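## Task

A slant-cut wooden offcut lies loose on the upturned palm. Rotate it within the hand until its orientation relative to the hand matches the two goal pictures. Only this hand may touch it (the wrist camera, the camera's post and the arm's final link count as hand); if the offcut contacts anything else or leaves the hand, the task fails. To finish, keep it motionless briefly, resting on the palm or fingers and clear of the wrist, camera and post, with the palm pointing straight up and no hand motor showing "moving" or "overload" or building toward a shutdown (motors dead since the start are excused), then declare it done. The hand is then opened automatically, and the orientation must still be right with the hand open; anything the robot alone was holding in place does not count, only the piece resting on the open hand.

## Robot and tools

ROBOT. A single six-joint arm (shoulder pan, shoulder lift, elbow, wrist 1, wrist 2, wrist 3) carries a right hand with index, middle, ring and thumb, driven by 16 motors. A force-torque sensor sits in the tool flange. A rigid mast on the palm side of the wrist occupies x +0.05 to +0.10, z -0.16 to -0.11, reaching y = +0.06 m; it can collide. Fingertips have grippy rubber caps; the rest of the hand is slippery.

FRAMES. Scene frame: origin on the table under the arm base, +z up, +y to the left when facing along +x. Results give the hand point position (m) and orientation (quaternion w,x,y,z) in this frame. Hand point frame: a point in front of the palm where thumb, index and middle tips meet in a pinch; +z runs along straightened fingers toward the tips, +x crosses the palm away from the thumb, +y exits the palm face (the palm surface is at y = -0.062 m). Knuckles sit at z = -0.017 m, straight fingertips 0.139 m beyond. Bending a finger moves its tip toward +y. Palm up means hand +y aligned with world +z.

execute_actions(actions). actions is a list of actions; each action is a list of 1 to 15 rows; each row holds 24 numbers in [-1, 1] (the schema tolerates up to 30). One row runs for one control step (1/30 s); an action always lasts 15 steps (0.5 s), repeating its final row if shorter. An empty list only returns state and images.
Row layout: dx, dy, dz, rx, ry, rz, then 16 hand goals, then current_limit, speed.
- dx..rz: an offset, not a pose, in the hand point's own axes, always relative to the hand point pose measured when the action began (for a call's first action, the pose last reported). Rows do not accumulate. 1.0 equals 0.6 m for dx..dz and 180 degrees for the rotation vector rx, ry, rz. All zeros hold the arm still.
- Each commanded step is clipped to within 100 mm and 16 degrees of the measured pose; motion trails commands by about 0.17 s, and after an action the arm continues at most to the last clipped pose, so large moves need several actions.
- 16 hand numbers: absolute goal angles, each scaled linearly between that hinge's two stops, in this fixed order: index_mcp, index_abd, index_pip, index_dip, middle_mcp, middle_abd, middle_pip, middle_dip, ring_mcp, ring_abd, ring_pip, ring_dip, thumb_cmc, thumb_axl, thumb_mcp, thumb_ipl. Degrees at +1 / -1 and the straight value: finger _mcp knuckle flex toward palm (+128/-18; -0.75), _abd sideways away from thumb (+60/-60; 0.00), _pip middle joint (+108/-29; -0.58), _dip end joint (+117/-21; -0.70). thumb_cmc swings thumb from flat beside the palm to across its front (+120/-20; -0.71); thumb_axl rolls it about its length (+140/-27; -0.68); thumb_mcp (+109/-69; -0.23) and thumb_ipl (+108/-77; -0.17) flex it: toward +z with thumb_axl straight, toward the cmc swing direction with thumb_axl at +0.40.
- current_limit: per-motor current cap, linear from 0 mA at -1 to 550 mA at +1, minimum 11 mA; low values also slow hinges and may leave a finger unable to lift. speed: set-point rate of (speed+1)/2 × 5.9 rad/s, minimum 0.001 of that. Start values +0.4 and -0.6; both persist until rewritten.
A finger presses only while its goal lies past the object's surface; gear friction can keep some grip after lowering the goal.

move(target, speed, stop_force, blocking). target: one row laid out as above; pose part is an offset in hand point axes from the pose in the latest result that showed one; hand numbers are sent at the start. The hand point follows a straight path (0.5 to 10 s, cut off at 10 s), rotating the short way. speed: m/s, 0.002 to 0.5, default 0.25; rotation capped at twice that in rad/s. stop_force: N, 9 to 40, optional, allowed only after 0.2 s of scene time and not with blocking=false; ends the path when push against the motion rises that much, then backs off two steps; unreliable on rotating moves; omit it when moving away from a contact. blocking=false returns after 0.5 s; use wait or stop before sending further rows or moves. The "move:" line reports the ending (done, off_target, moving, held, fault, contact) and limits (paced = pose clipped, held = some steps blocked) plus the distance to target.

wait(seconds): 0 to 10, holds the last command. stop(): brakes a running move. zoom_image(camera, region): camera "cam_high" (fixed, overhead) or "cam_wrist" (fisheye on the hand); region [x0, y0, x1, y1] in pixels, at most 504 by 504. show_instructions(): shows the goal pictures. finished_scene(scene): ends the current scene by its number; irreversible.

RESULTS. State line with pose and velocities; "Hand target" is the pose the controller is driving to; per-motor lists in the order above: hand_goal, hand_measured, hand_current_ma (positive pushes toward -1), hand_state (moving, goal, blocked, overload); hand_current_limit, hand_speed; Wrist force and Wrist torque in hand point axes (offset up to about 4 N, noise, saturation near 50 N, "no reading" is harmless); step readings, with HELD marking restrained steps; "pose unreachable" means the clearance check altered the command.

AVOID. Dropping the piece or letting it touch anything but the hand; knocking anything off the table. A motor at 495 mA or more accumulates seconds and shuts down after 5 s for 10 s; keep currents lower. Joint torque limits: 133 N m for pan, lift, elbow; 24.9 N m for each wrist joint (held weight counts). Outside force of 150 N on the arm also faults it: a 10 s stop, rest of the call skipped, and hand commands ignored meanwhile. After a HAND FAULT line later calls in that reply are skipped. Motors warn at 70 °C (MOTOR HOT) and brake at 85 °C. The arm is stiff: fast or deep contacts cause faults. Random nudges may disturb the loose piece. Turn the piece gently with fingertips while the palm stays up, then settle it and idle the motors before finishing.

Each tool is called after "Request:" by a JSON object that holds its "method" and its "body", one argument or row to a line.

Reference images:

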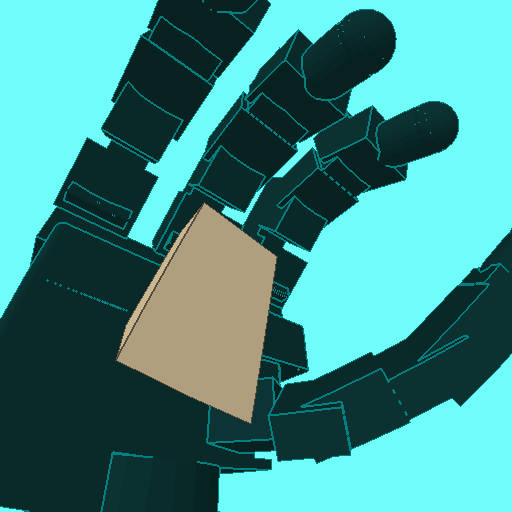

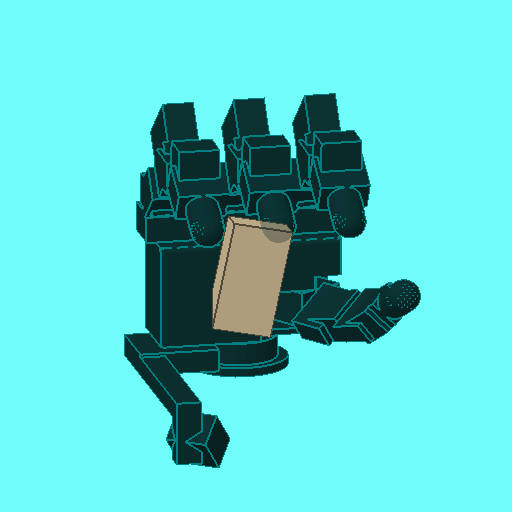

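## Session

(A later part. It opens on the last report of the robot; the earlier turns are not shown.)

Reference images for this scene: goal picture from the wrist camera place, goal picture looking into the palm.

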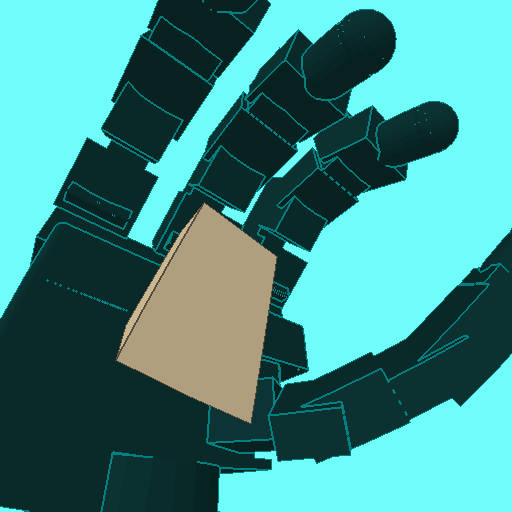

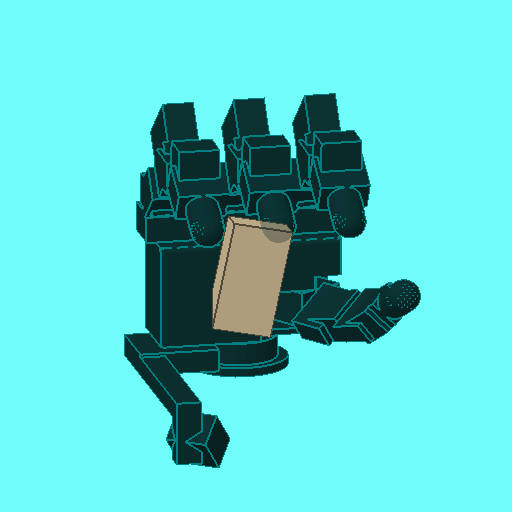

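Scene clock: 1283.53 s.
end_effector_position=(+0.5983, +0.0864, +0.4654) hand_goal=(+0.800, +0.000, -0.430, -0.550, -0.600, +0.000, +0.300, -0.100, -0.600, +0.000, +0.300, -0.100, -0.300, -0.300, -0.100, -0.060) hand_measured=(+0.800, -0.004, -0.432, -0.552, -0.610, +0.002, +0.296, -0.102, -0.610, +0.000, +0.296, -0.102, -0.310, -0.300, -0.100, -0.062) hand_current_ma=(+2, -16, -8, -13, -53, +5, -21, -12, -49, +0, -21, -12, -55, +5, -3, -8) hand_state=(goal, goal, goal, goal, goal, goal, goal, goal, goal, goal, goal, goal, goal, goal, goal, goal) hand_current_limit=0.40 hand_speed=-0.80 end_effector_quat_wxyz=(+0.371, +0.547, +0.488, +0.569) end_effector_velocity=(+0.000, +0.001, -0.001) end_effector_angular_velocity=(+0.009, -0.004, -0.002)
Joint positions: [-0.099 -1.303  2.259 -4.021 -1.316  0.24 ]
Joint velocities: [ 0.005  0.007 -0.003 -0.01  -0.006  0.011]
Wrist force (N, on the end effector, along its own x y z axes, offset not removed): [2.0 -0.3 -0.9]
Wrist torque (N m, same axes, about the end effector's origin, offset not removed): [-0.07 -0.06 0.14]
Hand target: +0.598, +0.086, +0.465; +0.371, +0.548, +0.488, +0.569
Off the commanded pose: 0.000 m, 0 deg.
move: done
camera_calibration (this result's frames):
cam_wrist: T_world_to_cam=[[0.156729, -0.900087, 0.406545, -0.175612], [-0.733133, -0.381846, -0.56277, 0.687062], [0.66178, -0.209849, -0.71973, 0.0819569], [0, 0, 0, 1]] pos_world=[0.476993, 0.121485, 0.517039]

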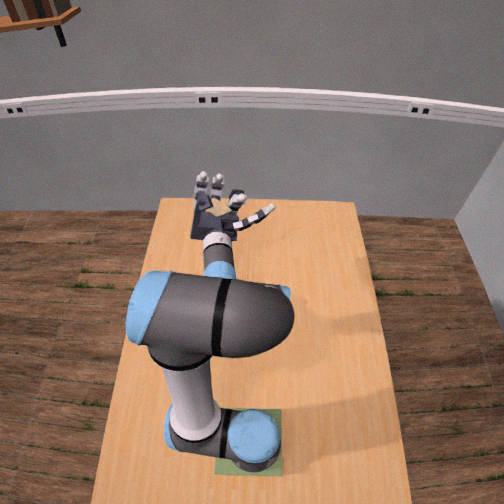

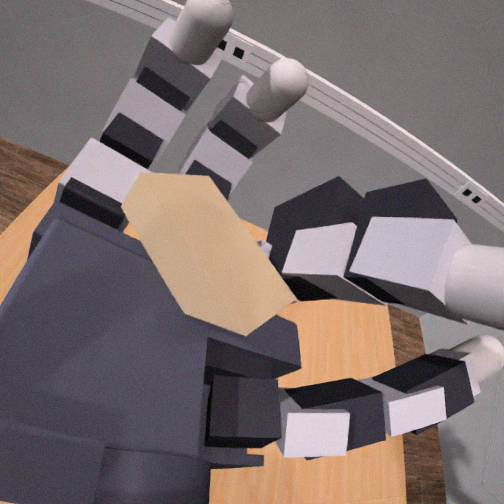

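Request:
{"method": "wait", "body": {
  "seconds": 0.5
}}

Request:
{"method": "zoom_image", "body": {
  "camera": "cam_wrist",
  "region": [50, 100, 370, 420]
}}

Scene clock: 1288.53 s.
end_effector_position=(+0.5983, +0.0864, +0.4654) hand_goal=(+0.800, +0.000, -0.430, -0.550, -0.600, +0.000, +0.300, -0.100, -0.600, +0.000, +0.300, -0.100, -0.300, -0.300, -0.100, -0.060) hand_measured=(+0.800, -0.004, -0.432, -0.552, -0.610, +0.002, +0.296, -0.102, -0.610, +0.000, +0.296, -0.102, -0.310, -0.300, -0.100, -0.062) hand_current_ma=(+2, -16, -8, -13, -53, +5, -21, -12, -49, +0, -21, -12, -55, +5, -3, -8) hand_state=(goal, goal, goal, goal, goal, goal, goal, goal, goal, goal, goal, goal, goal, goal, goal, goal) hand_current_limit=0.40 hand_speed=-0.80 end_effector_quat_wxyz=(+0.371, +0.548, +0.488, +0.569) end_effector_velocity=(+0.000, -0.000, -0.000) end_effector_angular_velocity=(-0.000, +0.000, -0.001)
Joint positions: [-0.098 -1.302  2.258 -4.022 -1.317  0.242]
Joint velocities: [-0.  0.  0. -0. -0. -0.]
Wrist force (N, on the end effector, along its own x y z axes, offset not removed): [3.7 -0.8 -1.6]
Wrist torque (N m, same axes, about the end effector's origin, offset not removed): [-0.17 -0.21 0.17]
Hand target: +0.598, +0.086, +0.465; +0.371, +0.548, +0.488, +0.569
Off the commanded pose: 0.000 m, 0 deg.
wait: 0.50 s; at rest from the start
camera_calibration (this result's frames):
cam_wrist: T_world_to_cam=[[0.156169, -0.900604, 0.405616, -0.174799], [-0.732937, -0.380945, -0.563635, 0.687278], [0.662129, -0.209269, -0.719578, 0.0816226], [0, 0, 0, 1]] pos_world=[0.476985, 0.121471, 0.517009]

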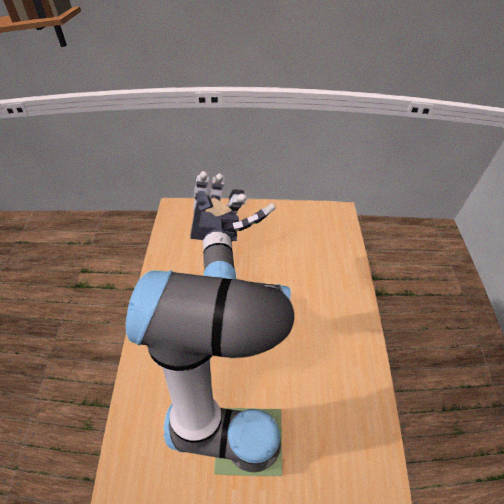

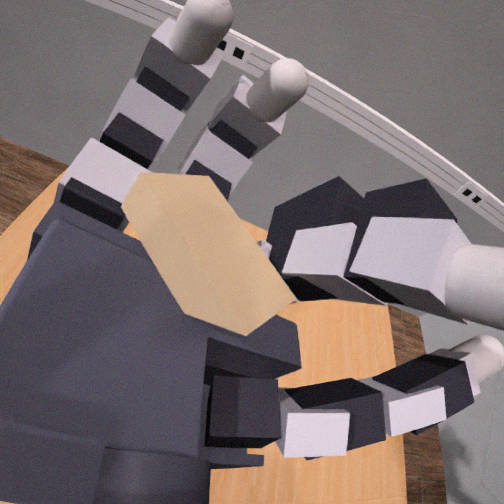

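Region (50, 100, 370, 420) of cam_wrist's 504x504 image, scaled by 1.575, with more detail than that image has.

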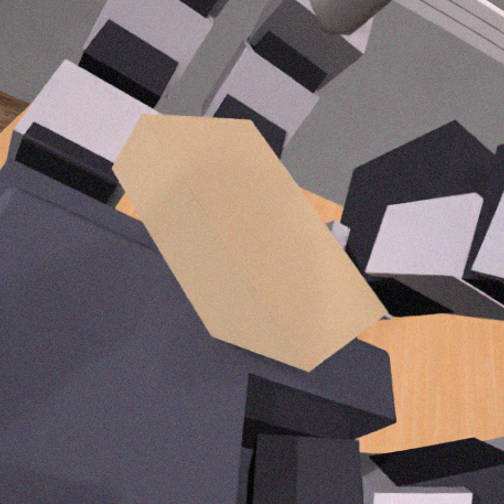

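Request:
{"method": "execute_actions", "body": {
  "actions": [
    [[0,0,0,0,0,0,0.8,0,-0.43,-0.55,-0.3,0.0,0.0,-0.3,-0.6,0,0.3,-0.1,-0.3,-0.3,-0.1,-0.06,0.4,-0.85]],
    [[0,0,0,0,0,0,0.8,0,-0.43,-0.55,-0.3,0.0,0.0,-0.3,-0.6,0,0.3,-0.1,-0.3,-0.3,-0.1,-0.06,0.4,-0.85]]
  ]
}}

Scene clock: 1303.03 s.
end_effector_position=(+0.5983, +0.0864, +0.4654) hand_goal=(+0.800, +0.000, -0.430, -0.550, -0.300, +0.000, +0.000, -0.300, -0.600, +0.000, +0.300, -0.100, -0.300, -0.300, -0.100, -0.060) hand_measured=(+0.800, -0.004, -0.432, -0.552, -0.326, +0.002, +0.002, -0.298, -0.610, +0.000, +0.296, -0.102, -0.310, -0.300, -0.100, -0.062) hand_current_ma=(+3, -16, -8, -13, -139, +5, +8, +14, -49, +0, -21, -12, -55, +5, -3, -8) hand_state=(goal, goal, goal, goal, moving, goal, goal, goal, goal, goal, goal, goal, goal, goal, goal, goal) hand_current_limit=0.40 hand_speed=-0.85 end_effector_quat_wxyz=(+0.371, +0.548, +0.488, +0.569) end_effector_velocity=(-0.000, -0.001, +0.000) end_effector_angular_velocity=(-0.001, -0.001, -0.001)
Joint positions: [-0.098 -1.302  2.258 -4.022 -1.317  0.242]
Joint velocities: [-0.001 -0.001  0.001 -0.    -0.    -0.001]
Wrist force (N, on the end effector, along its own x y z axes, offset not removed): [4.4 1.2 -1.5]
Wrist torque (N m, same axes, about the end effector's origin, offset not removed): [0.04 -0.29 0.36]
Hand target: +0.598, +0.086, +0.465; +0.371, +0.548, +0.488, +0.569
Off the commanded pose: 0.000 m, 0 deg.
Step readings (end_effector_position; steps 1 to 15: 1st action; 16 to 30: 2nd action):
0: (+0.5983, +0.0864, +0.4654)
1: (+0.5983, +0.0864, +0.4654)
2: (+0.5983, +0.0864, +0.4654)
4: (+0.5983, +0.0864, +0.4654)
8: (+0.5983, +0.0864, +0.4654)
15: (+0.5983, +0.0864, +0.4654)
16: (+0.5983, +0.0864, +0.4654)
17: (+0.5983, +0.0864, +0.4654)
19: (+0.5983, +0.0864, +0.4654)
23: (+0.5983, +0.0864, +0.4654)
30: end_effector_position above
camera_calibration (this result's frames):
cam_wrist: T_world_to_cam=[[0.156169, -0.900604, 0.405615, -0.174799], [-0.732937, -0.380945, -0.563634, 0.687278], [0.662128, -0.209269, -0.719578, 0.0816228], [0, 0, 0, 1]] pos_world=[0.476985, 0.121471, 0.517009]

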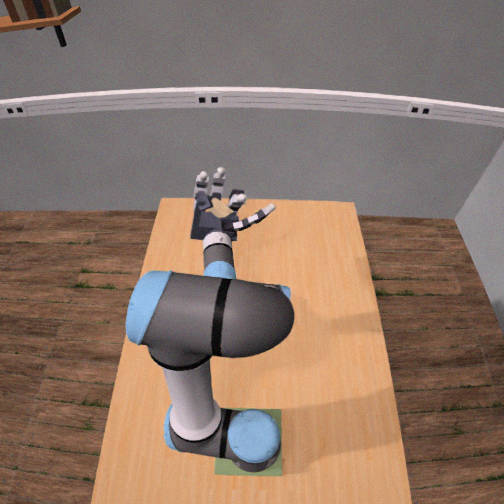

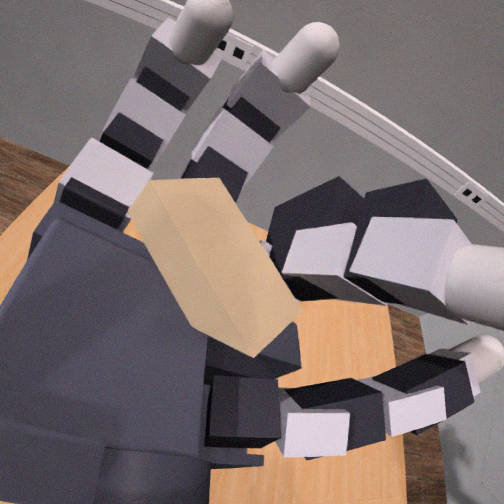

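Request:
{"method": "execute_actions", "body": {
  "actions": [
    [[0,0,0,0,0,0,0.8,0,-0.43,-0.55,-0.3,0.0,0.0,-0.3,-0.6,0,0.3,-0.1,-0.3,-0.68,-0.6,-0.17,0.4,-0.5]],
    [[0,0,0,0,0,0,0.8,0,-0.43,-0.55,-0.3,0.0,0.0,-0.3,-0.6,0,0.3,-0.1,0.5,-0.68,-0.6,-0.17,0.4,-0.6]],
    [[0,0,0,0,0,0,0.8,0,-0.43,-0.55,-0.3,0.0,0.0,-0.3,-0.6,0,0.3,-0.1,0.5,-0.68,-0.6,-0.17,0.4,-0.6]]
  ]
}}

Scene clock: 1319.57 s.
end_effector_position=(+0.5983, +0.0864, +0.4654) hand_goal=(+0.800, +0.000, -0.430, -0.550, -0.300, +0.000, +0.000, -0.300, -0.600, +0.000, +0.300, -0.100, +0.500, -0.680, -0.600, -0.170) hand_measured=(+0.800, -0.004, -0.432, -0.552, -0.326, +0.002, +0.002, -0.298, -0.610, +0.000, +0.296, -0.102, +0.440, -0.674, -0.600, -0.168) hand_current_ma=(+3, -16, -8, -13, -141, +5, +8, +14, -49, +0, -21, -12, -130, +34, -2, +10) hand_state=(goal, goal, goal, goal, blocked, goal, goal, goal, goal, goal, goal, goal, moving, goal, goal, goal) hand_current_limit=0.40 hand_speed=-0.60 end_effector_quat_wxyz=(+0.371, +0.548, +0.488, +0.569) end_effector_velocity=(-0.000, +0.000, +0.000) end_effector_angular_velocity=(-0.000, -0.001, +0.001)
Joint positions: [-0.098 -1.302  2.258 -4.022 -1.317  0.242]
Joint velocities: [ 0. -0. -0. -0.  0.  0.]
Wrist force (N, on the end effector, along its own x y z axes, offset not removed): [1.8 -0.3 -0.1]
Wrist torque (N m, same axes, about the end effector's origin, offset not removed): [-0.15 -0.10 0.03]
Hand target: +0.598, +0.086, +0.465; +0.371, +0.548, +0.488, +0.569
Off the commanded pose: 0.000 m, 0 deg.
Step readings (end_effector_position; steps 1 to 15: 1st action; 16 to 30: 2nd action; 31 to 45: 3rd action):
0: (+0.5983, +0.0864, +0.4654)
1: (+0.5983, +0.0864, +0.4654)
2: (+0.5983, +0.0864, +0.4654)
4: (+0.5983, +0.0864, +0.4654)
8: (+0.5983, +0.0864, +0.4654)
15: (+0.5983, +0.0864, +0.4654)
16: (+0.5983, +0.0864, +0.4654)
17: (+0.5983, +0.0864, +0.4654)
19: (+0.5983, +0.0864, +0.4654)
23: (+0.5983, +0.0864, +0.4654)
30: (+0.5983, +0.0864, +0.4654)
31: (+0.5983, +0.0864, +0.4654)
32: (+0.5983, +0.0864, +0.4654)
34: (+0.5983, +0.0864, +0.4654)
38: (+0.5983, +0.0864, +0.4654)
45: end_effector_position above
camera_calibration (this result's frames):
cam_wrist: T_world_to_cam=[[0.156168, -0.900604, 0.405615, -0.174799], [-0.732937, -0.380945, -0.563635, 0.687278], [0.662129, -0.209269, -0.719578, 0.0816227], [0, 0, 0, 1]] pos_world=[0.476985, 0.121471, 0.517009]

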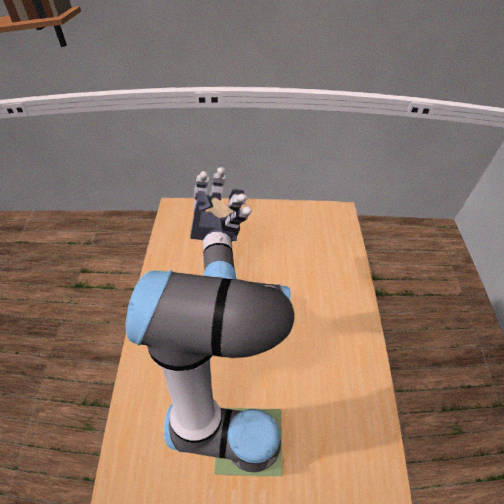

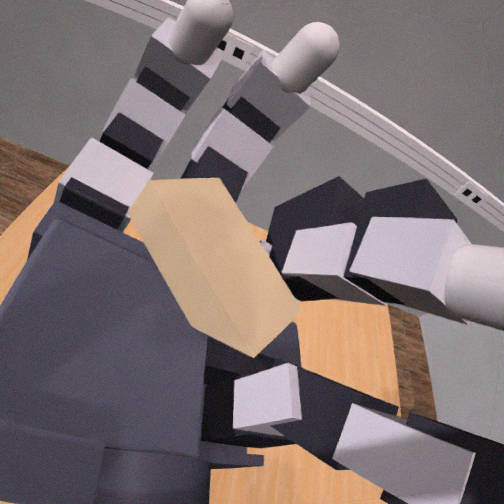

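Request:
{"method": "move", "body": {
  "target": [0,0,0,0,0,0.035,0.8,0,-0.43,-0.55,-0.35,0.0,0.0,-0.3,-0.6,0,0.3,-0.1,0.5,-0.68,-0.6,-0.17,0.4,-0.6],
  "speed": 0.05
}}

Request:
{"method": "wait", "body": {
  "seconds": 1.0
}}

Scene clock: 1335.73 s.
end_effector_position=(+0.5983, +0.0864, +0.4653) hand_goal=(+0.800, +0.000, -0.430, -0.550, -0.350, +0.000, +0.000, -0.300, -0.600, +0.000, +0.300, -0.100, +0.500, -0.680, -0.600, -0.170) hand_measured=(+0.800, -0.004, -0.432, -0.552, -0.360, +0.002, +0.002, -0.298, -0.610, +0.000, +0.296, -0.102, +0.488, -0.676, -0.600, -0.168) hand_current_ma=(+3, -16, -8, -13, -49, +5, +7, +14, -49, +0, -21, -12, -67, +28, -4, +9) hand_state=(goal, goal, goal, goal, goal, goal, goal, goal, goal, goal, goal, goal, goal, goal, goal, goal) hand_current_limit=0.40 hand_speed=-0.60 end_effector_quat_wxyz=(+0.340, +0.573, +0.458, +0.589) end_effector_velocity=(-0.000, +0.000, -0.001) end_effector_angular_velocity=(+0.014, +0.003, -0.001)
Joint positions: [-0.076 -1.312  2.251 -4.005 -1.34   0.352]
Joint velocities: [ 0.004 -0.001 -0.     0.002 -0.003  0.015]
Wrist force (N, on the end effector, along its own x y z axes, offset not removed): [2.0 0.1 -0.2]
Wrist torque (N m, same axes, about the end effector's origin, offset not removed): [-0.08 -0.10 0.14]
Hand target: +0.598, +0.086, +0.465; +0.339, +0.574, +0.457, +0.589
Off the commanded pose: 0.000 m, 0 deg.
move: done
camera_calibration (this result's frames):
cam_wrist: T_world_to_cam=[[0.154382, -0.939835, 0.304757, -0.123398], [-0.745086, -0.313318, -0.588794, 0.700403], [0.648855, -0.136171, -0.748628, 0.0967713], [0, 0, 0, 1]] pos_world=[0.478121, 0.116653, 0.522445]

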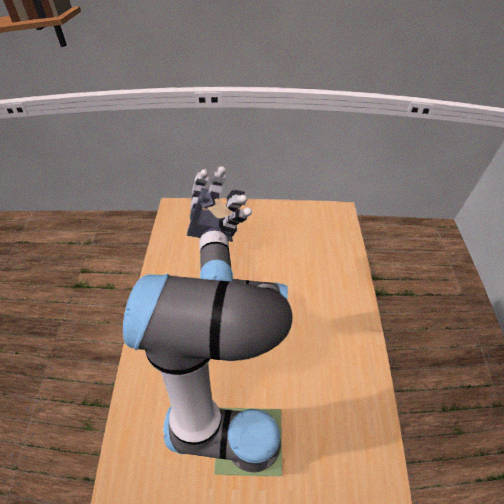

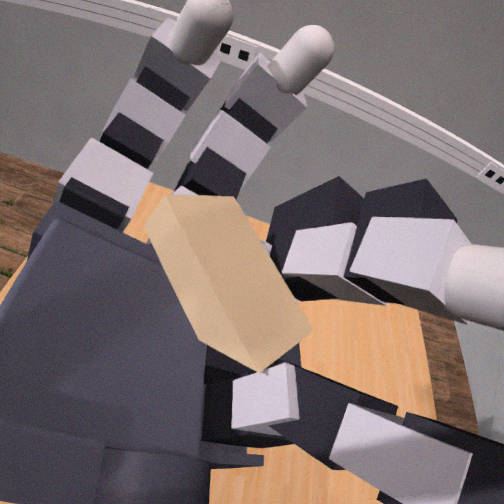

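Scene clock: 1336.73 s.
end_effector_position=(+0.5983, +0.0864, +0.4654) hand_goal=(+0.800, +0.000, -0.430, -0.550, -0.350, +0.000, +0.000, -0.300, -0.600, +0.000, +0.300, -0.100, +0.500, -0.680, -0.600, -0.170) hand_measured=(+0.800, -0.004, -0.432, -0.552, -0.360, +0.002, +0.002, -0.298, -0.610, +0.000, +0.296, -0.102, +0.488, -0.676, -0.600, -0.168) hand_current_ma=(+3, -16, -8, -13, -49, +5, +7, +14, -49, +0, -21, -12, -67, +28, -3, +9) hand_state=(goal, goal, goal, goal, goal, goal, goal, goal, goal, goal, goal, goal, goal, goal, goal, goal) hand_current_limit=0.40 hand_speed=-0.60 end_effector_quat_wxyz=(+0.339, +0.574, +0.457, +0.589) end_effector_velocity=(-0.000, +0.001, +0.001) end_effector_angular_velocity=(-0.001, -0.002, +0.002)
Joint positions: [-0.075 -1.312  2.25  -4.004 -1.34   0.353]
Joint velocities: [ 0.001 -0.001 -0.001 -0.     0.    -0.001]
Wrist force (N, on the end effector, along its own x y z axes, offset not removed): [2.8 -0.8 0.4]
Wrist torque (N m, same axes, about the end effector's origin, offset not removed): [-0.30 -0.20 0.21]
Hand target: +0.598, +0.086, +0.465; +0.339, +0.574, +0.457, +0.589
Off the commanded pose: 0.000 m, 0 deg.
wait: 1.00 s; at rest by 0.17 s
camera_calibration (this result's frames):
cam_wrist: T_world_to_cam=[[0.154316, -0.94036, 0.303167, -0.122574], [-0.745283, -0.312233, -0.589121, 0.700582], [0.648645, -0.135035, -0.749016, 0.0969809], [0, 0, 0, 1]] pos_world=[0.478141, 0.116577, 0.522529]

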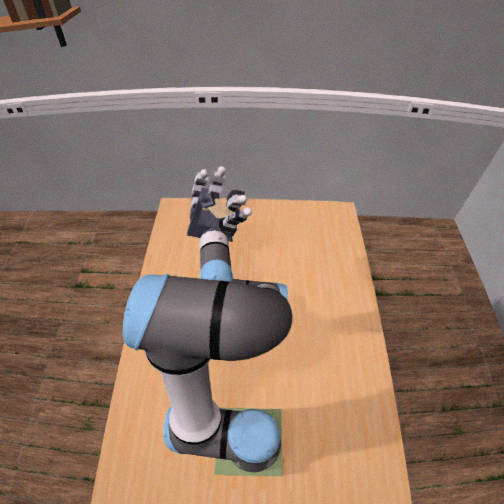

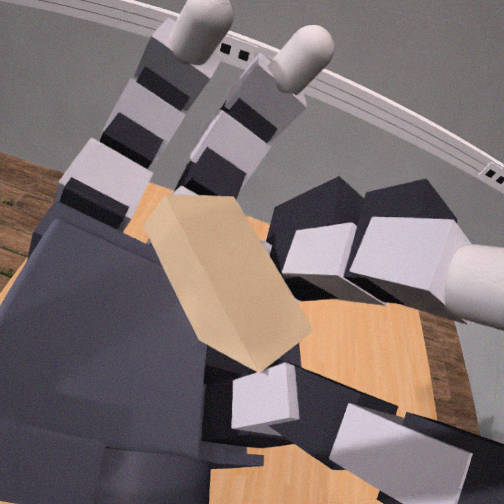

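Request:
{"method": "move", "body": {
  "target": [0,0,0,0,0,-0.07,0.8,0,-0.43,-0.55,-0.35,0.0,0.0,-0.3,-0.6,0,0.3,-0.1,0.5,-0.68,-0.6,-0.17,0.4,-0.6],
  "speed": 0.1
}}

Request:
{"method": "execute_actions", "body": {
  "actions": [
    [[0,0,0,0,0,0,-0.45,0.3,0.88,0.4,-0.35,0.0,0.0,-0.3,-0.6,0,0.3,-0.1,0.5,-0.68,-0.6,-0.17,0.4,-0.4]],
    [[0,0,0,0,0,0,-0.45,0.3,0.88,0.4,-0.35,0.0,0.0,-0.3,-0.6,0,0.3,-0.1,0.5,-0.68,-0.6,-0.17,0.4,-0.4]],
    [[0,0,0,0,0,0,-0.45,0.3,0.88,0.4,-0.35,0.0,0.0,-0.3,-0.6,0,0.3,-0.1,0.5,-0.68,-0.6,-0.17,0.4,-0.4]]
  ]
}}

Scene clock: 1393.17 s.
end_effector_position=(+0.5983, +0.0864, +0.4654) hand_goal=(+0.800, +0.000, -0.430, -0.550, -0.350, +0.000, +0.000, -0.300, -0.600, +0.000, +0.300, -0.100, +0.500, -0.680, -0.600, -0.170) hand_measured=(+0.800, -0.004, -0.432, -0.552, -0.360, +0.002, +0.002, -0.298, -0.610, +0.000, +0.296, -0.102, +0.488, -0.676, -0.600, -0.168) hand_current_ma=(+3, -16, -8, -13, -49, +5, +7, +14, -49, +0, -21, -12, -57, +26, -4, +9) hand_state=(goal, goal, goal, goal, goal, goal, goal, goal, goal, goal, goal, goal, goal, goal, goal, goal) hand_current_limit=0.40 hand_speed=-0.60 end_effector_quat_wxyz=(+0.402, +0.520, +0.517, +0.548) end_effector_velocity=(-0.000, -0.001, +0.001) end_effector_angular_velocity=(-0.011, -0.003, -0.001)
Joint positions: [-0.122 -1.294  2.265 -4.036 -1.293  0.131]
Joint velocities: [-0.004 -0.     0.    -0.001  0.002 -0.011]
Wrist force (N, on the end effector, along its own x y z axes, offset not removed): [2.0 -0.9 0.1]
Wrist torque (N m, same axes, about the end effector's origin, offset not removed): [-0.29 -0.10 0.09]
Hand target: +0.598, +0.086, +0.465; +0.402, +0.520, +0.517, +0.548
Off the commanded pose: 0.000 m, 0 deg.
move: done
camera_calibration (this result's frames):
cam_wrist: T_world_to_cam=[[0.155984, -0.850614, 0.50212, -0.223917], [-0.720661, -0.44565, -0.531078, 0.670377], [0.675512, -0.279019, -0.682519, 0.0623917], [0, 0, 0, 1]] pos_world=[0.475896, 0.125695, 0.511039]

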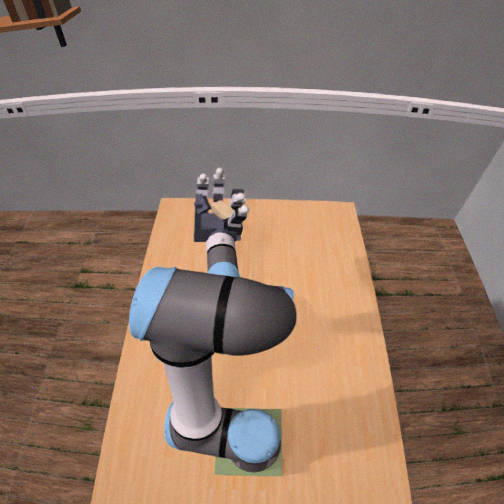

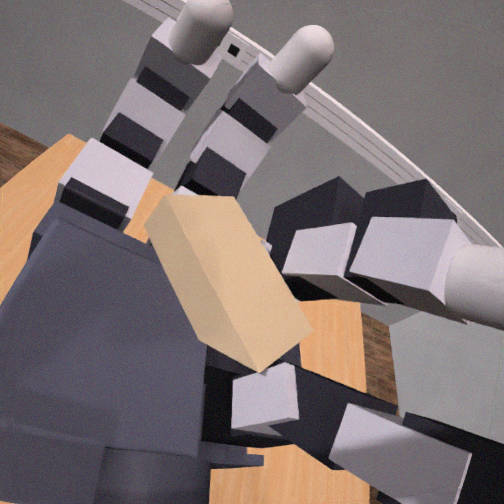

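Scene clock: 1394.67 s.
end_effector_position=(+0.5983, +0.0863, +0.4653) hand_goal=(-0.450, +0.300, +0.880, +0.400, -0.350, +0.000, +0.000, -0.300, -0.600, +0.000, +0.300, -0.100, +0.500, -0.680, -0.600, -0.170) hand_measured=(-0.454, +0.298, +0.878, +0.398, -0.360, +0.002, +0.002, -0.298, -0.610, +0.000, +0.296, -0.102, +0.488, -0.676, -0.600, -0.168) hand_current_ma=(-26, -12, -7, -12, -49, +5, +7, +14, -49, +0, -21, -12, -57, +26, -4, +9) hand_state=(goal, goal, goal, goal, goal, goal, goal, goal, goal, goal, goal, goal, goal, goal, goal, goal) hand_current_limit=0.40 hand_speed=-0.40 end_effector_quat_wxyz=(+0.402, +0.520, +0.517, +0.548) end_effector_velocity=(+0.000, -0.001, +0.000) end_effector_angular_velocity=(+0.001, -0.001, -0.001)
Joint positions: [-0.122 -1.294  2.265 -4.036 -1.293  0.131]
Joint velocities: [-0.001 -0.    -0.001  0.     0.001  0.001]
Wrist force (N, on the end effector, along its own x y z axes, offset not removed): [1.6 -0.3 -1.5]
Wrist torque (N m, same axes, about the end effector's origin, offset not removed): [-0.02 0.01 -0.06]
Hand target: +0.598, +0.086, +0.465; +0.402, +0.520, +0.517, +0.548
Off the commanded pose: 0.000 m, 0 deg.
Step readings (end_effector_position; steps 1 to 15: 1st action; 16 to 30: 2nd action; 31 to 45: 3rd action):
0: (+0.5983, +0.0864, +0.4654)
1: (+0.5983, +0.0864, +0.4654)
2: (+0.5983, +0.0864, +0.4654)
4: (+0.5983, +0.0864, +0.4654)
8: (+0.5983, +0.0864, +0.4654)
15: (+0.5983, +0.0863, +0.4653)
16: (+0.5983, +0.0863, +0.4653)
17: (+0.5983, +0.0863, +0.4653)
19: (+0.5983, +0.0863, +0.4653)
23: (+0.5983, +0.0863, +0.4653)
30: (+0.5983, +0.0863, +0.4653)
31: (+0.5983, +0.0863, +0.4653)
32: (+0.5983, +0.0863, +0.4653)
34: (+0.5983, +0.0863, +0.4653)
38: (+0.5983, +0.0863, +0.4653)
45: end_effector_position above
camera_calibration (this result's frames):
cam_wrist: T_world_to_cam=[[0.155994, -0.850605, 0.502132, -0.22395], [-0.720656, -0.445666, -0.531072, 0.670355], [0.675515, -0.27902, -0.682515, 0.0623685], [0, 0, 0, 1]] pos_world=[0.475899, 0.125663, 0.511026]

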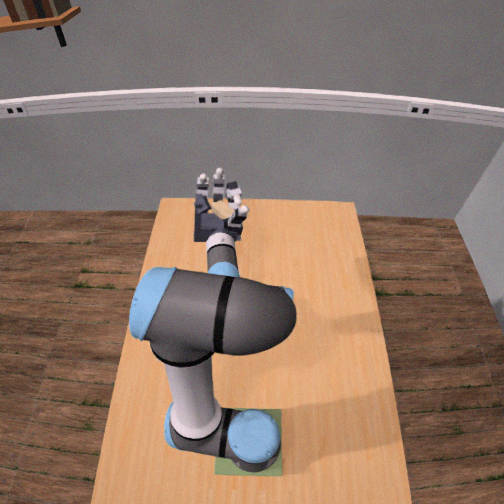

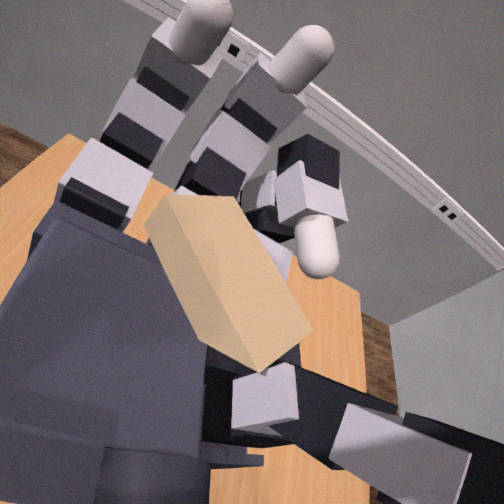

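Request:
{"method": "execute_actions", "body": {
  "actions": [
    [[0,0,0,0,0,0,0.05,0.3,0.88,0.4,-0.35,0.0,0.0,-0.3,-0.6,0,0.3,-0.1,0.5,-0.68,-0.6,-0.17,0.4,-0.75]],
    [[0,0,0,0,0,0,0.05,0.3,0.88,0.4,-0.35,0.0,0.0,-0.3,-0.6,0,0.3,-0.1,0.5,-0.68,-0.6,-0.17,0.4,-0.75]],
    [[0,0,0,0,0,0,0.05,0.3,0.88,0.4,-0.35,0.0,0.0,-0.3,-0.6,0,0.3,-0.1,0.5,-0.68,-0.6,-0.17,0.4,-0.75]]
  ]
}}

Scene clock: 1421.57 s.
end_effector_position=(+0.5983, +0.0863, +0.4653) hand_goal=(+0.050, +0.300, +0.880, +0.400, -0.350, +0.000, +0.000, -0.300, -0.600, +0.000, +0.300, -0.100, +0.500, -0.680, -0.600, -0.170) hand_measured=(+0.040, +0.298, +0.880, +0.398, -0.360, +0.002, +0.002, -0.298, -0.610, +0.000, +0.296, -0.102, +0.488, -0.676, -0.600, -0.168) hand_current_ma=(-53, -12, -1, -12, -49, +5, +7, +14, -49, +0, -21, -12, -57, +26, -4, +9) hand_state=(goal, goal, goal, goal, goal, goal, goal, goal, goal, goal, goal, goal, goal, goal, goal, goal) hand_current_limit=0.40 hand_speed=-0.75 end_effector_quat_wxyz=(+0.402, +0.520, +0.517, +0.548) end_effector_velocity=(-0.000, +0.000, +0.001) end_effector_angular_velocity=(-0.001, -0.002, +0.001)
Joint positions: [-0.122 -1.294  2.265 -4.036 -1.293  0.131]
Joint velocities: [-0.    -0.001 -0.001 -0.     0.001 -0.001]
Wrist force (N, on the end effector, along its own x y z axes, offset not removed): [2.4 0.8 0.2]
Wrist torque (N m, same axes, about the end effector's origin, offset not removed): [-0.02 -0.13 0.19]
Hand target: +0.598, +0.086, +0.465; +0.402, +0.520, +0.517, +0.548
Off the commanded pose: 0.000 m, 0 deg.
Step readings (end_effector_position; steps 1 to 15: 1st action; 16 to 30: 2nd action; 31 to 45: 3rd action):
0: (+0.5983, +0.0863, +0.4653)
1: (+0.5983, +0.0863, +0.4653)
2: (+0.5983, +0.0863, +0.4653)
4: (+0.5983, +0.0863, +0.4653)
8: (+0.5983, +0.0863, +0.4653)
15: (+0.5983, +0.0863, +0.4653)
16: (+0.5983, +0.0863, +0.4653)
17: (+0.5983, +0.0863, +0.4653)
19: (+0.5983, +0.0863, +0.4653)
23: (+0.5983, +0.0863, +0.4653)
30: (+0.5983, +0.0863, +0.4653)
31: (+0.5983, +0.0863, +0.4653)
32: (+0.5983, +0.0863, +0.4653)
34: (+0.5983, +0.0863, +0.4653)
38: (+0.5983, +0.0863, +0.4653)
45: end_effector_position above
camera_calibration (this result's frames):
cam_wrist: T_world_to_cam=[[0.155994, -0.850605, 0.502132, -0.22395], [-0.720656, -0.445666, -0.531071, 0.670355], [0.675515, -0.27902, -0.682515, 0.0623685], [0, 0, 0, 1]] pos_world=[0.475899, 0.125663, 0.511026]

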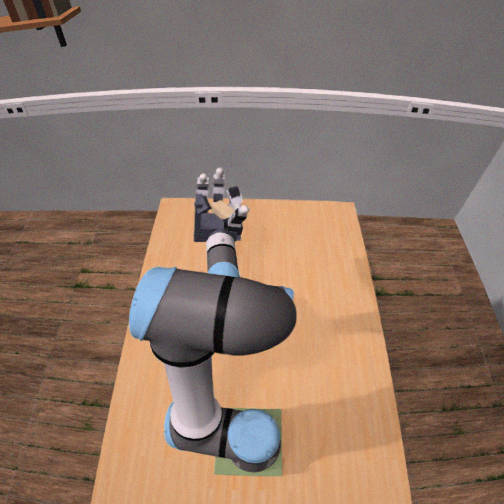

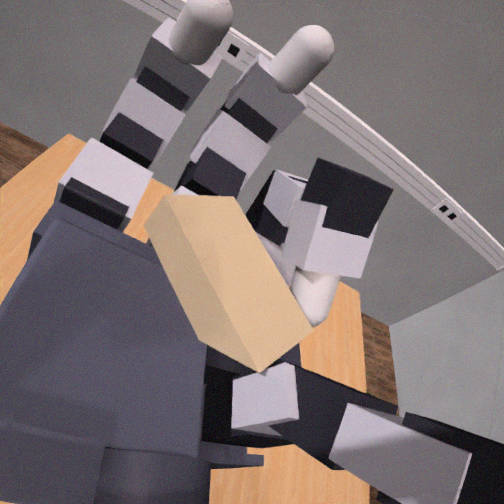

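Request:
{"method": "execute_actions", "body": {
  "actions": [
    [[0,0,0,0,0,0,0.1,-0.1,0.88,0.4,-0.35,0.0,0.0,-0.3,-0.6,0,0.3,-0.1,0.5,-0.68,-0.6,-0.17,0.4,-0.8]],
    [[0,0,0,0,0,0,0.15,-0.4,0.88,0.4,-0.35,0.0,0.0,-0.3,-0.6,0,0.3,-0.1,0.5,-0.68,-0.6,-0.17,0.4,-0.8]],
    [[0,0,0,0,0,0,0.15,-0.4,0.88,0.4,-0.35,0.0,0.0,-0.3,-0.6,0,0.3,-0.1,0.5,-0.68,-0.6,-0.17,0.4,-0.8]]
  ]
}}

Scene clock: 1432.30 s.
end_effector_position=(+0.5983, +0.0863, +0.4653) hand_goal=(+0.150, -0.400, +0.880, +0.400, -0.350, +0.000, +0.000, -0.300, -0.600, +0.000, +0.300, -0.100, +0.500, -0.680, -0.600, -0.170) hand_measured=(+0.138, -0.392, +0.870, +0.394, -0.360, +0.002, +0.002, -0.298, -0.610, +0.000, +0.296, -0.102, +0.488, -0.676, -0.600, -0.168) hand_current_ma=(-62, +33, -47, -26, -49, +5, +7, +14, -49, +0, -21, -12, -57, +26, -4, +9) hand_state=(goal, goal, goal, goal, goal, goal, goal, goal, goal, goal, goal, goal, goal, goal, goal, goal) hand_current_limit=0.40 hand_speed=-0.80 end_effector_quat_wxyz=(+0.402, +0.520, +0.517, +0.548) end_effector_velocity=(-0.000, +0.000, +0.001) end_effector_angular_velocity=(+0.000, -0.001, +0.001)
Joint positions: [-0.122 -1.294  2.265 -4.036 -1.293  0.131]
Joint velocities: [ 0.    -0.001 -0.    -0.     0.     0.   ]
Wrist force (N, on the end effector, along its own x y z axes, offset not removed): [0.4 0.7 0.8]
Wrist torque (N m, same axes, about the end effector's origin, offset not removed): [-0.07 -0.03 -0.07]
Hand target: +0.598, +0.086, +0.465; +0.402, +0.520, +0.517, +0.548
Off the commanded pose: 0.000 m, 0 deg.
Step readings (end_effector_position; steps 1 to 15: 1st action; 16 to 30: 2nd action; 31 to 45: 3rd action):
0: (+0.5983, +0.0863, +0.4653)
1: (+0.5983, +0.0863, +0.4653)
2: (+0.5983, +0.0863, +0.4653)
4: (+0.5983, +0.0863, +0.4653)
8: (+0.5983, +0.0863, +0.4653)
15: (+0.5983, +0.0863, +0.4653)
16: (+0.5983, +0.0863, +0.4653)
17: (+0.5983, +0.0863, +0.4653)
19: (+0.5983, +0.0863, +0.4653)
23: (+0.5983, +0.0863, +0.4653)
30: (+0.5983, +0.0863, +0.4653)
31: (+0.5983, +0.0863, +0.4653)
32: (+0.5983, +0.0863, +0.4653)
34: (+0.5983, +0.0863, +0.4653)
38: (+0.5983, +0.0863, +0.4653)
45: end_effector_position above
camera_calibration (this result's frames):
cam_wrist: T_world_to_cam=[[0.155994, -0.850605, 0.502132, -0.22395], [-0.720656, -0.445666, -0.531072, 0.670355], [0.675515, -0.27902, -0.682515, 0.0623685], [0, 0, 0, 1]] pos_world=[0.475899, 0.125663, 0.511026]

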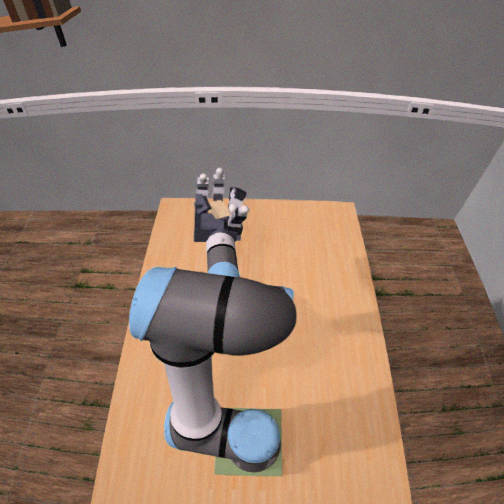

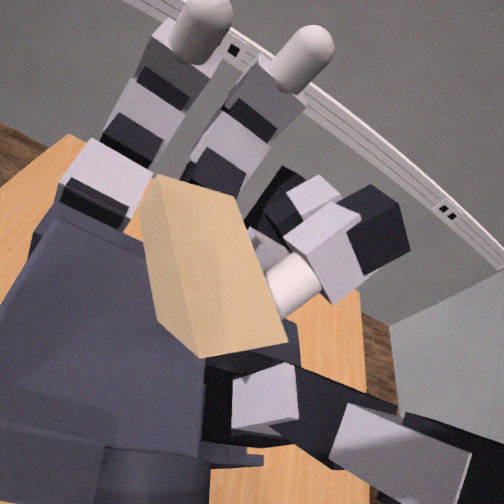

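Request:
{"method": "execute_actions", "body": {
  "actions": [
    [[0,0,0,0,0,0,0.22,-0.65,0.88,0.4,-0.35,0.0,0.0,-0.3,-0.6,0,0.3,-0.1,0.5,-0.68,-0.6,-0.17,0.4,-0.8]],
    [[0,0,0,0,0,0,0.3,-0.95,0.88,0.4,-0.35,0.0,0.0,-0.3,-0.6,0,0.3,-0.1,0.5,-0.68,-0.6,-0.17,0.4,-0.8]],
    [[0,0,0,0,0,0,0.3,-0.95,0.88,0.4,-0.35,0.0,0.0,-0.3,-0.6,0,0.3,-0.1,0.5,-0.68,-0.6,-0.17,0.4,-0.8]]
  ]
}}

Scene clock: 1445.03 s.
end_effector_position=(+0.5983, +0.0863, +0.4653) hand_goal=(+0.300, -0.950, +0.880, +0.400, -0.350, +0.000, +0.000, -0.300, -0.600, +0.000, +0.300, -0.100, +0.500, -0.680, -0.600, -0.170) hand_measured=(+0.296, -0.948, +0.878, +0.398, -0.360, +0.002, +0.002, -0.298, -0.610, +0.000, +0.296, -0.102, +0.490, -0.676, -0.600, -0.168) hand_current_ma=(-21, +13, -9, -14, -49, +5, +7, +14, -49, +0, -21, -12, -56, +26, -4, +9) hand_state=(goal, goal, goal, goal, goal, goal, goal, goal, goal, goal, goal, goal, goal, goal, goal, goal) hand_current_limit=0.40 hand_speed=-0.80 end_effector_quat_wxyz=(+0.402, +0.520, +0.517, +0.548) end_effector_velocity=(-0.000, +0.001, +0.000) end_effector_angular_velocity=(-0.001, -0.000, +0.000)
Joint positions: [-0.122 -1.294  2.265 -4.036 -1.293  0.131]
Joint velocities: [ 0.001  0.    -0.    -0.    -0.001 -0.001]
Wrist force (N, on the end effector, along its own x y z axes, offset not removed): [2.3 -1.5 0.6]
Wrist torque (N m, same axes, about the end effector's origin, offset not removed): [-0.41 -0.24 0.03]
Hand target: +0.598, +0.086, +0.465; +0.402, +0.520, +0.517, +0.548
Off the commanded pose: 0.000 m, 0 deg.
Step readings (end_effector_position; steps 1 to 15: 1st action; 16 to 30: 2nd action; 31 to 45: 3rd action):
0: (+0.5983, +0.0863, +0.4653)
1: (+0.5983, +0.0863, +0.4653)
2: (+0.5983, +0.0863, +0.4653)
4: (+0.5983, +0.0863, +0.4653)
8: (+0.5983, +0.0863, +0.4653)
15: (+0.5983, +0.0863, +0.4653)
16: (+0.5983, +0.0863, +0.4653)
17: (+0.5983, +0.0863, +0.4653)
19: (+0.5983, +0.0863, +0.4653)
23: (+0.5983, +0.0863, +0.4653)
30: (+0.5983, +0.0863, +0.4653)
31: (+0.5983, +0.0863, +0.4653)
32: (+0.5983, +0.0863, +0.4653)
34: (+0.5983, +0.0863, +0.4653)
38: (+0.5983, +0.0863, +0.4653)
45: end_effector_position above
camera_calibration (this result's frames):
cam_wrist: T_world_to_cam=[[0.155994, -0.850606, 0.502132, -0.22395], [-0.720656, -0.445666, -0.531072, 0.670355], [0.675515, -0.27902, -0.682515, 0.0623684], [0, 0, 0, 1]] pos_world=[0.475899, 0.125663, 0.511027]

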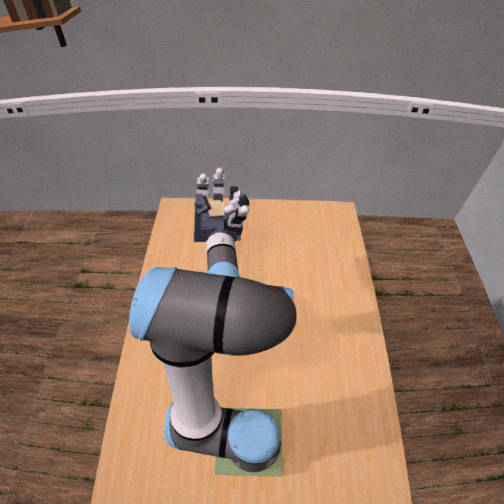

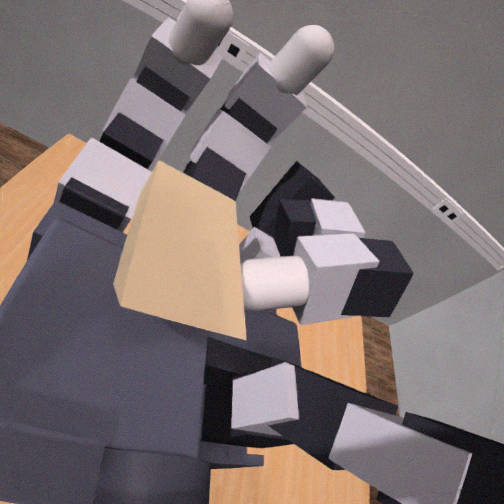

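Request:
{"method": "execute_actions", "body": {
  "actions": [
    [[0,0,0,0,0,0,0.25,-0.6,0.88,0.4,0.0,0.0,-0.43,-0.55,-0.6,0,0.3,-0.1,0.5,-0.68,-0.6,-0.17,0.4,-0.75]],
    [[0,0,0,0,0,0,0.25,-0.6,0.88,0.4,0.4,0.0,-0.43,-0.55,-0.6,0,0.3,-0.1,0.5,-0.68,-0.6,-0.17,0.4,-0.75]],
    [[0,0,0,0,0,0,0.25,-0.6,0.88,0.4,0.4,0.0,-0.43,-0.55,-0.6,0,0.3,-0.1,0.5,-0.68,-0.6,-0.17,0.4,-0.75]],
    [[0,0,0,0,0,0,0.25,-0.6,0.88,0.4,0.4,0.0,-0.43,-0.55,-0.6,0,0.3,-0.1,0.5,-0.68,-0.6,-0.17,0.4,-0.75]]
  ]
}}

Scene clock: 1488.47 s.
end_effector_position=(+0.5983, +0.0863, +0.4653) hand_goal=(+0.250, -0.600, +0.880, +0.400, +0.400, +0.000, -0.430, -0.550, -0.600, +0.000, +0.300, -0.100, +0.500, -0.680, -0.600, -0.170) hand_measured=(+0.238, -0.658, +0.876, +0.398, +0.390, +0.002, -0.428, -0.548, -0.610, +0.000, +0.296, -0.102, +0.490, -0.676, -0.600, -0.168) hand_current_ma=(-70, -259, -20, -14, -55, +5, +7, +13, -49, +0, -21, -12, -56, +26, -4, +9) hand_state=(goal, blocked, goal, goal, goal, goal, goal, goal, goal, goal, goal, goal, goal, goal, goal, goal) hand_current_limit=0.40 hand_speed=-0.75 end_effector_quat_wxyz=(+0.402, +0.520, +0.517, +0.548) end_effector_velocity=(+0.000, -0.000, -0.000) end_effector_angular_velocity=(+0.002, +0.000, +0.000)
Joint positions: [-0.122 -1.294  2.265 -4.036 -1.293  0.131]
Joint velocities: [-0.     0.    -0.     0.     0.001  0.002]
Wrist force (N, on the end effector, along its own x y z axes, offset not removed): [3.2 0.8 -0.2]
Wrist torque (N m, same axes, about the end effector's origin, offset not removed): [-0.04 -0.38 0.17]
Hand target: +0.598, +0.086, +0.465; +0.402, +0.520, +0.517, +0.548
Off the commanded pose: 0.000 m, 0 deg.
Step readings (end_effector_position; steps 1 to 15: 1st action; 16 to 30: 2nd action; 31 to 45: 3rd action; 46 to 60: 4th action):
0: (+0.5983, +0.0863, +0.4653)
1: (+0.5983, +0.0863, +0.4653)
2: (+0.5983, +0.0863, +0.4653)
4: (+0.5983, +0.0863, +0.4653)
8: (+0.5983, +0.0863, +0.4653)
15: (+0.5983, +0.0863, +0.4653)
16: (+0.5983, +0.0863, +0.4653)
17: (+0.5983, +0.0863, +0.4653)
19: (+0.5983, +0.0863, +0.4653)
23: (+0.5983, +0.0863, +0.4653)
30: (+0.5983, +0.0863, +0.4653)
31: (+0.5983, +0.0863, +0.4653)
32: (+0.5983, +0.0863, +0.4653)
34: (+0.5983, +0.0863, +0.4653)
38: (+0.5983, +0.0863, +0.4653)
45: (+0.5983, +0.0863, +0.4653)
46: (+0.5983, +0.0863, +0.4653)
47: (+0.5983, +0.0863, +0.4653)
49: (+0.5983, +0.0863, +0.4653)
53: (+0.5983, +0.0863, +0.4653)
60: end_effector_position above
camera_calibration (this result's frames):
cam_wrist: T_world_to_cam=[[0.155994, -0.850605, 0.502132, -0.22395], [-0.720656, -0.445666, -0.531072, 0.670355], [0.675515, -0.27902, -0.682515, 0.0623685], [0, 0, 0, 1]] pos_world=[0.475899, 0.125663, 0.511026]

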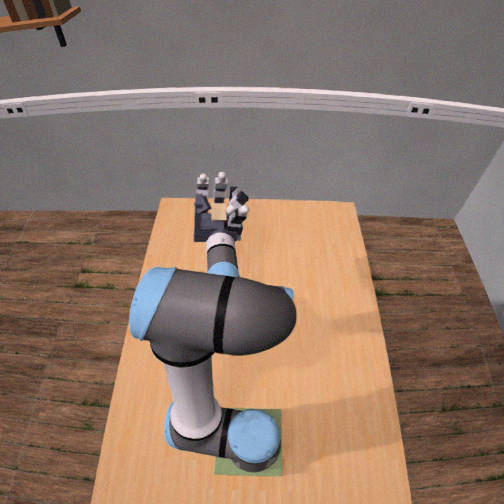

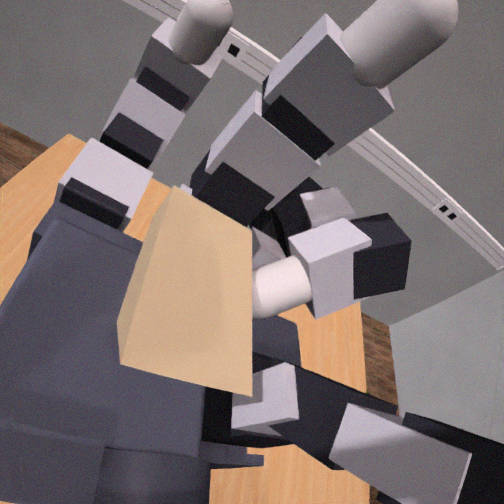

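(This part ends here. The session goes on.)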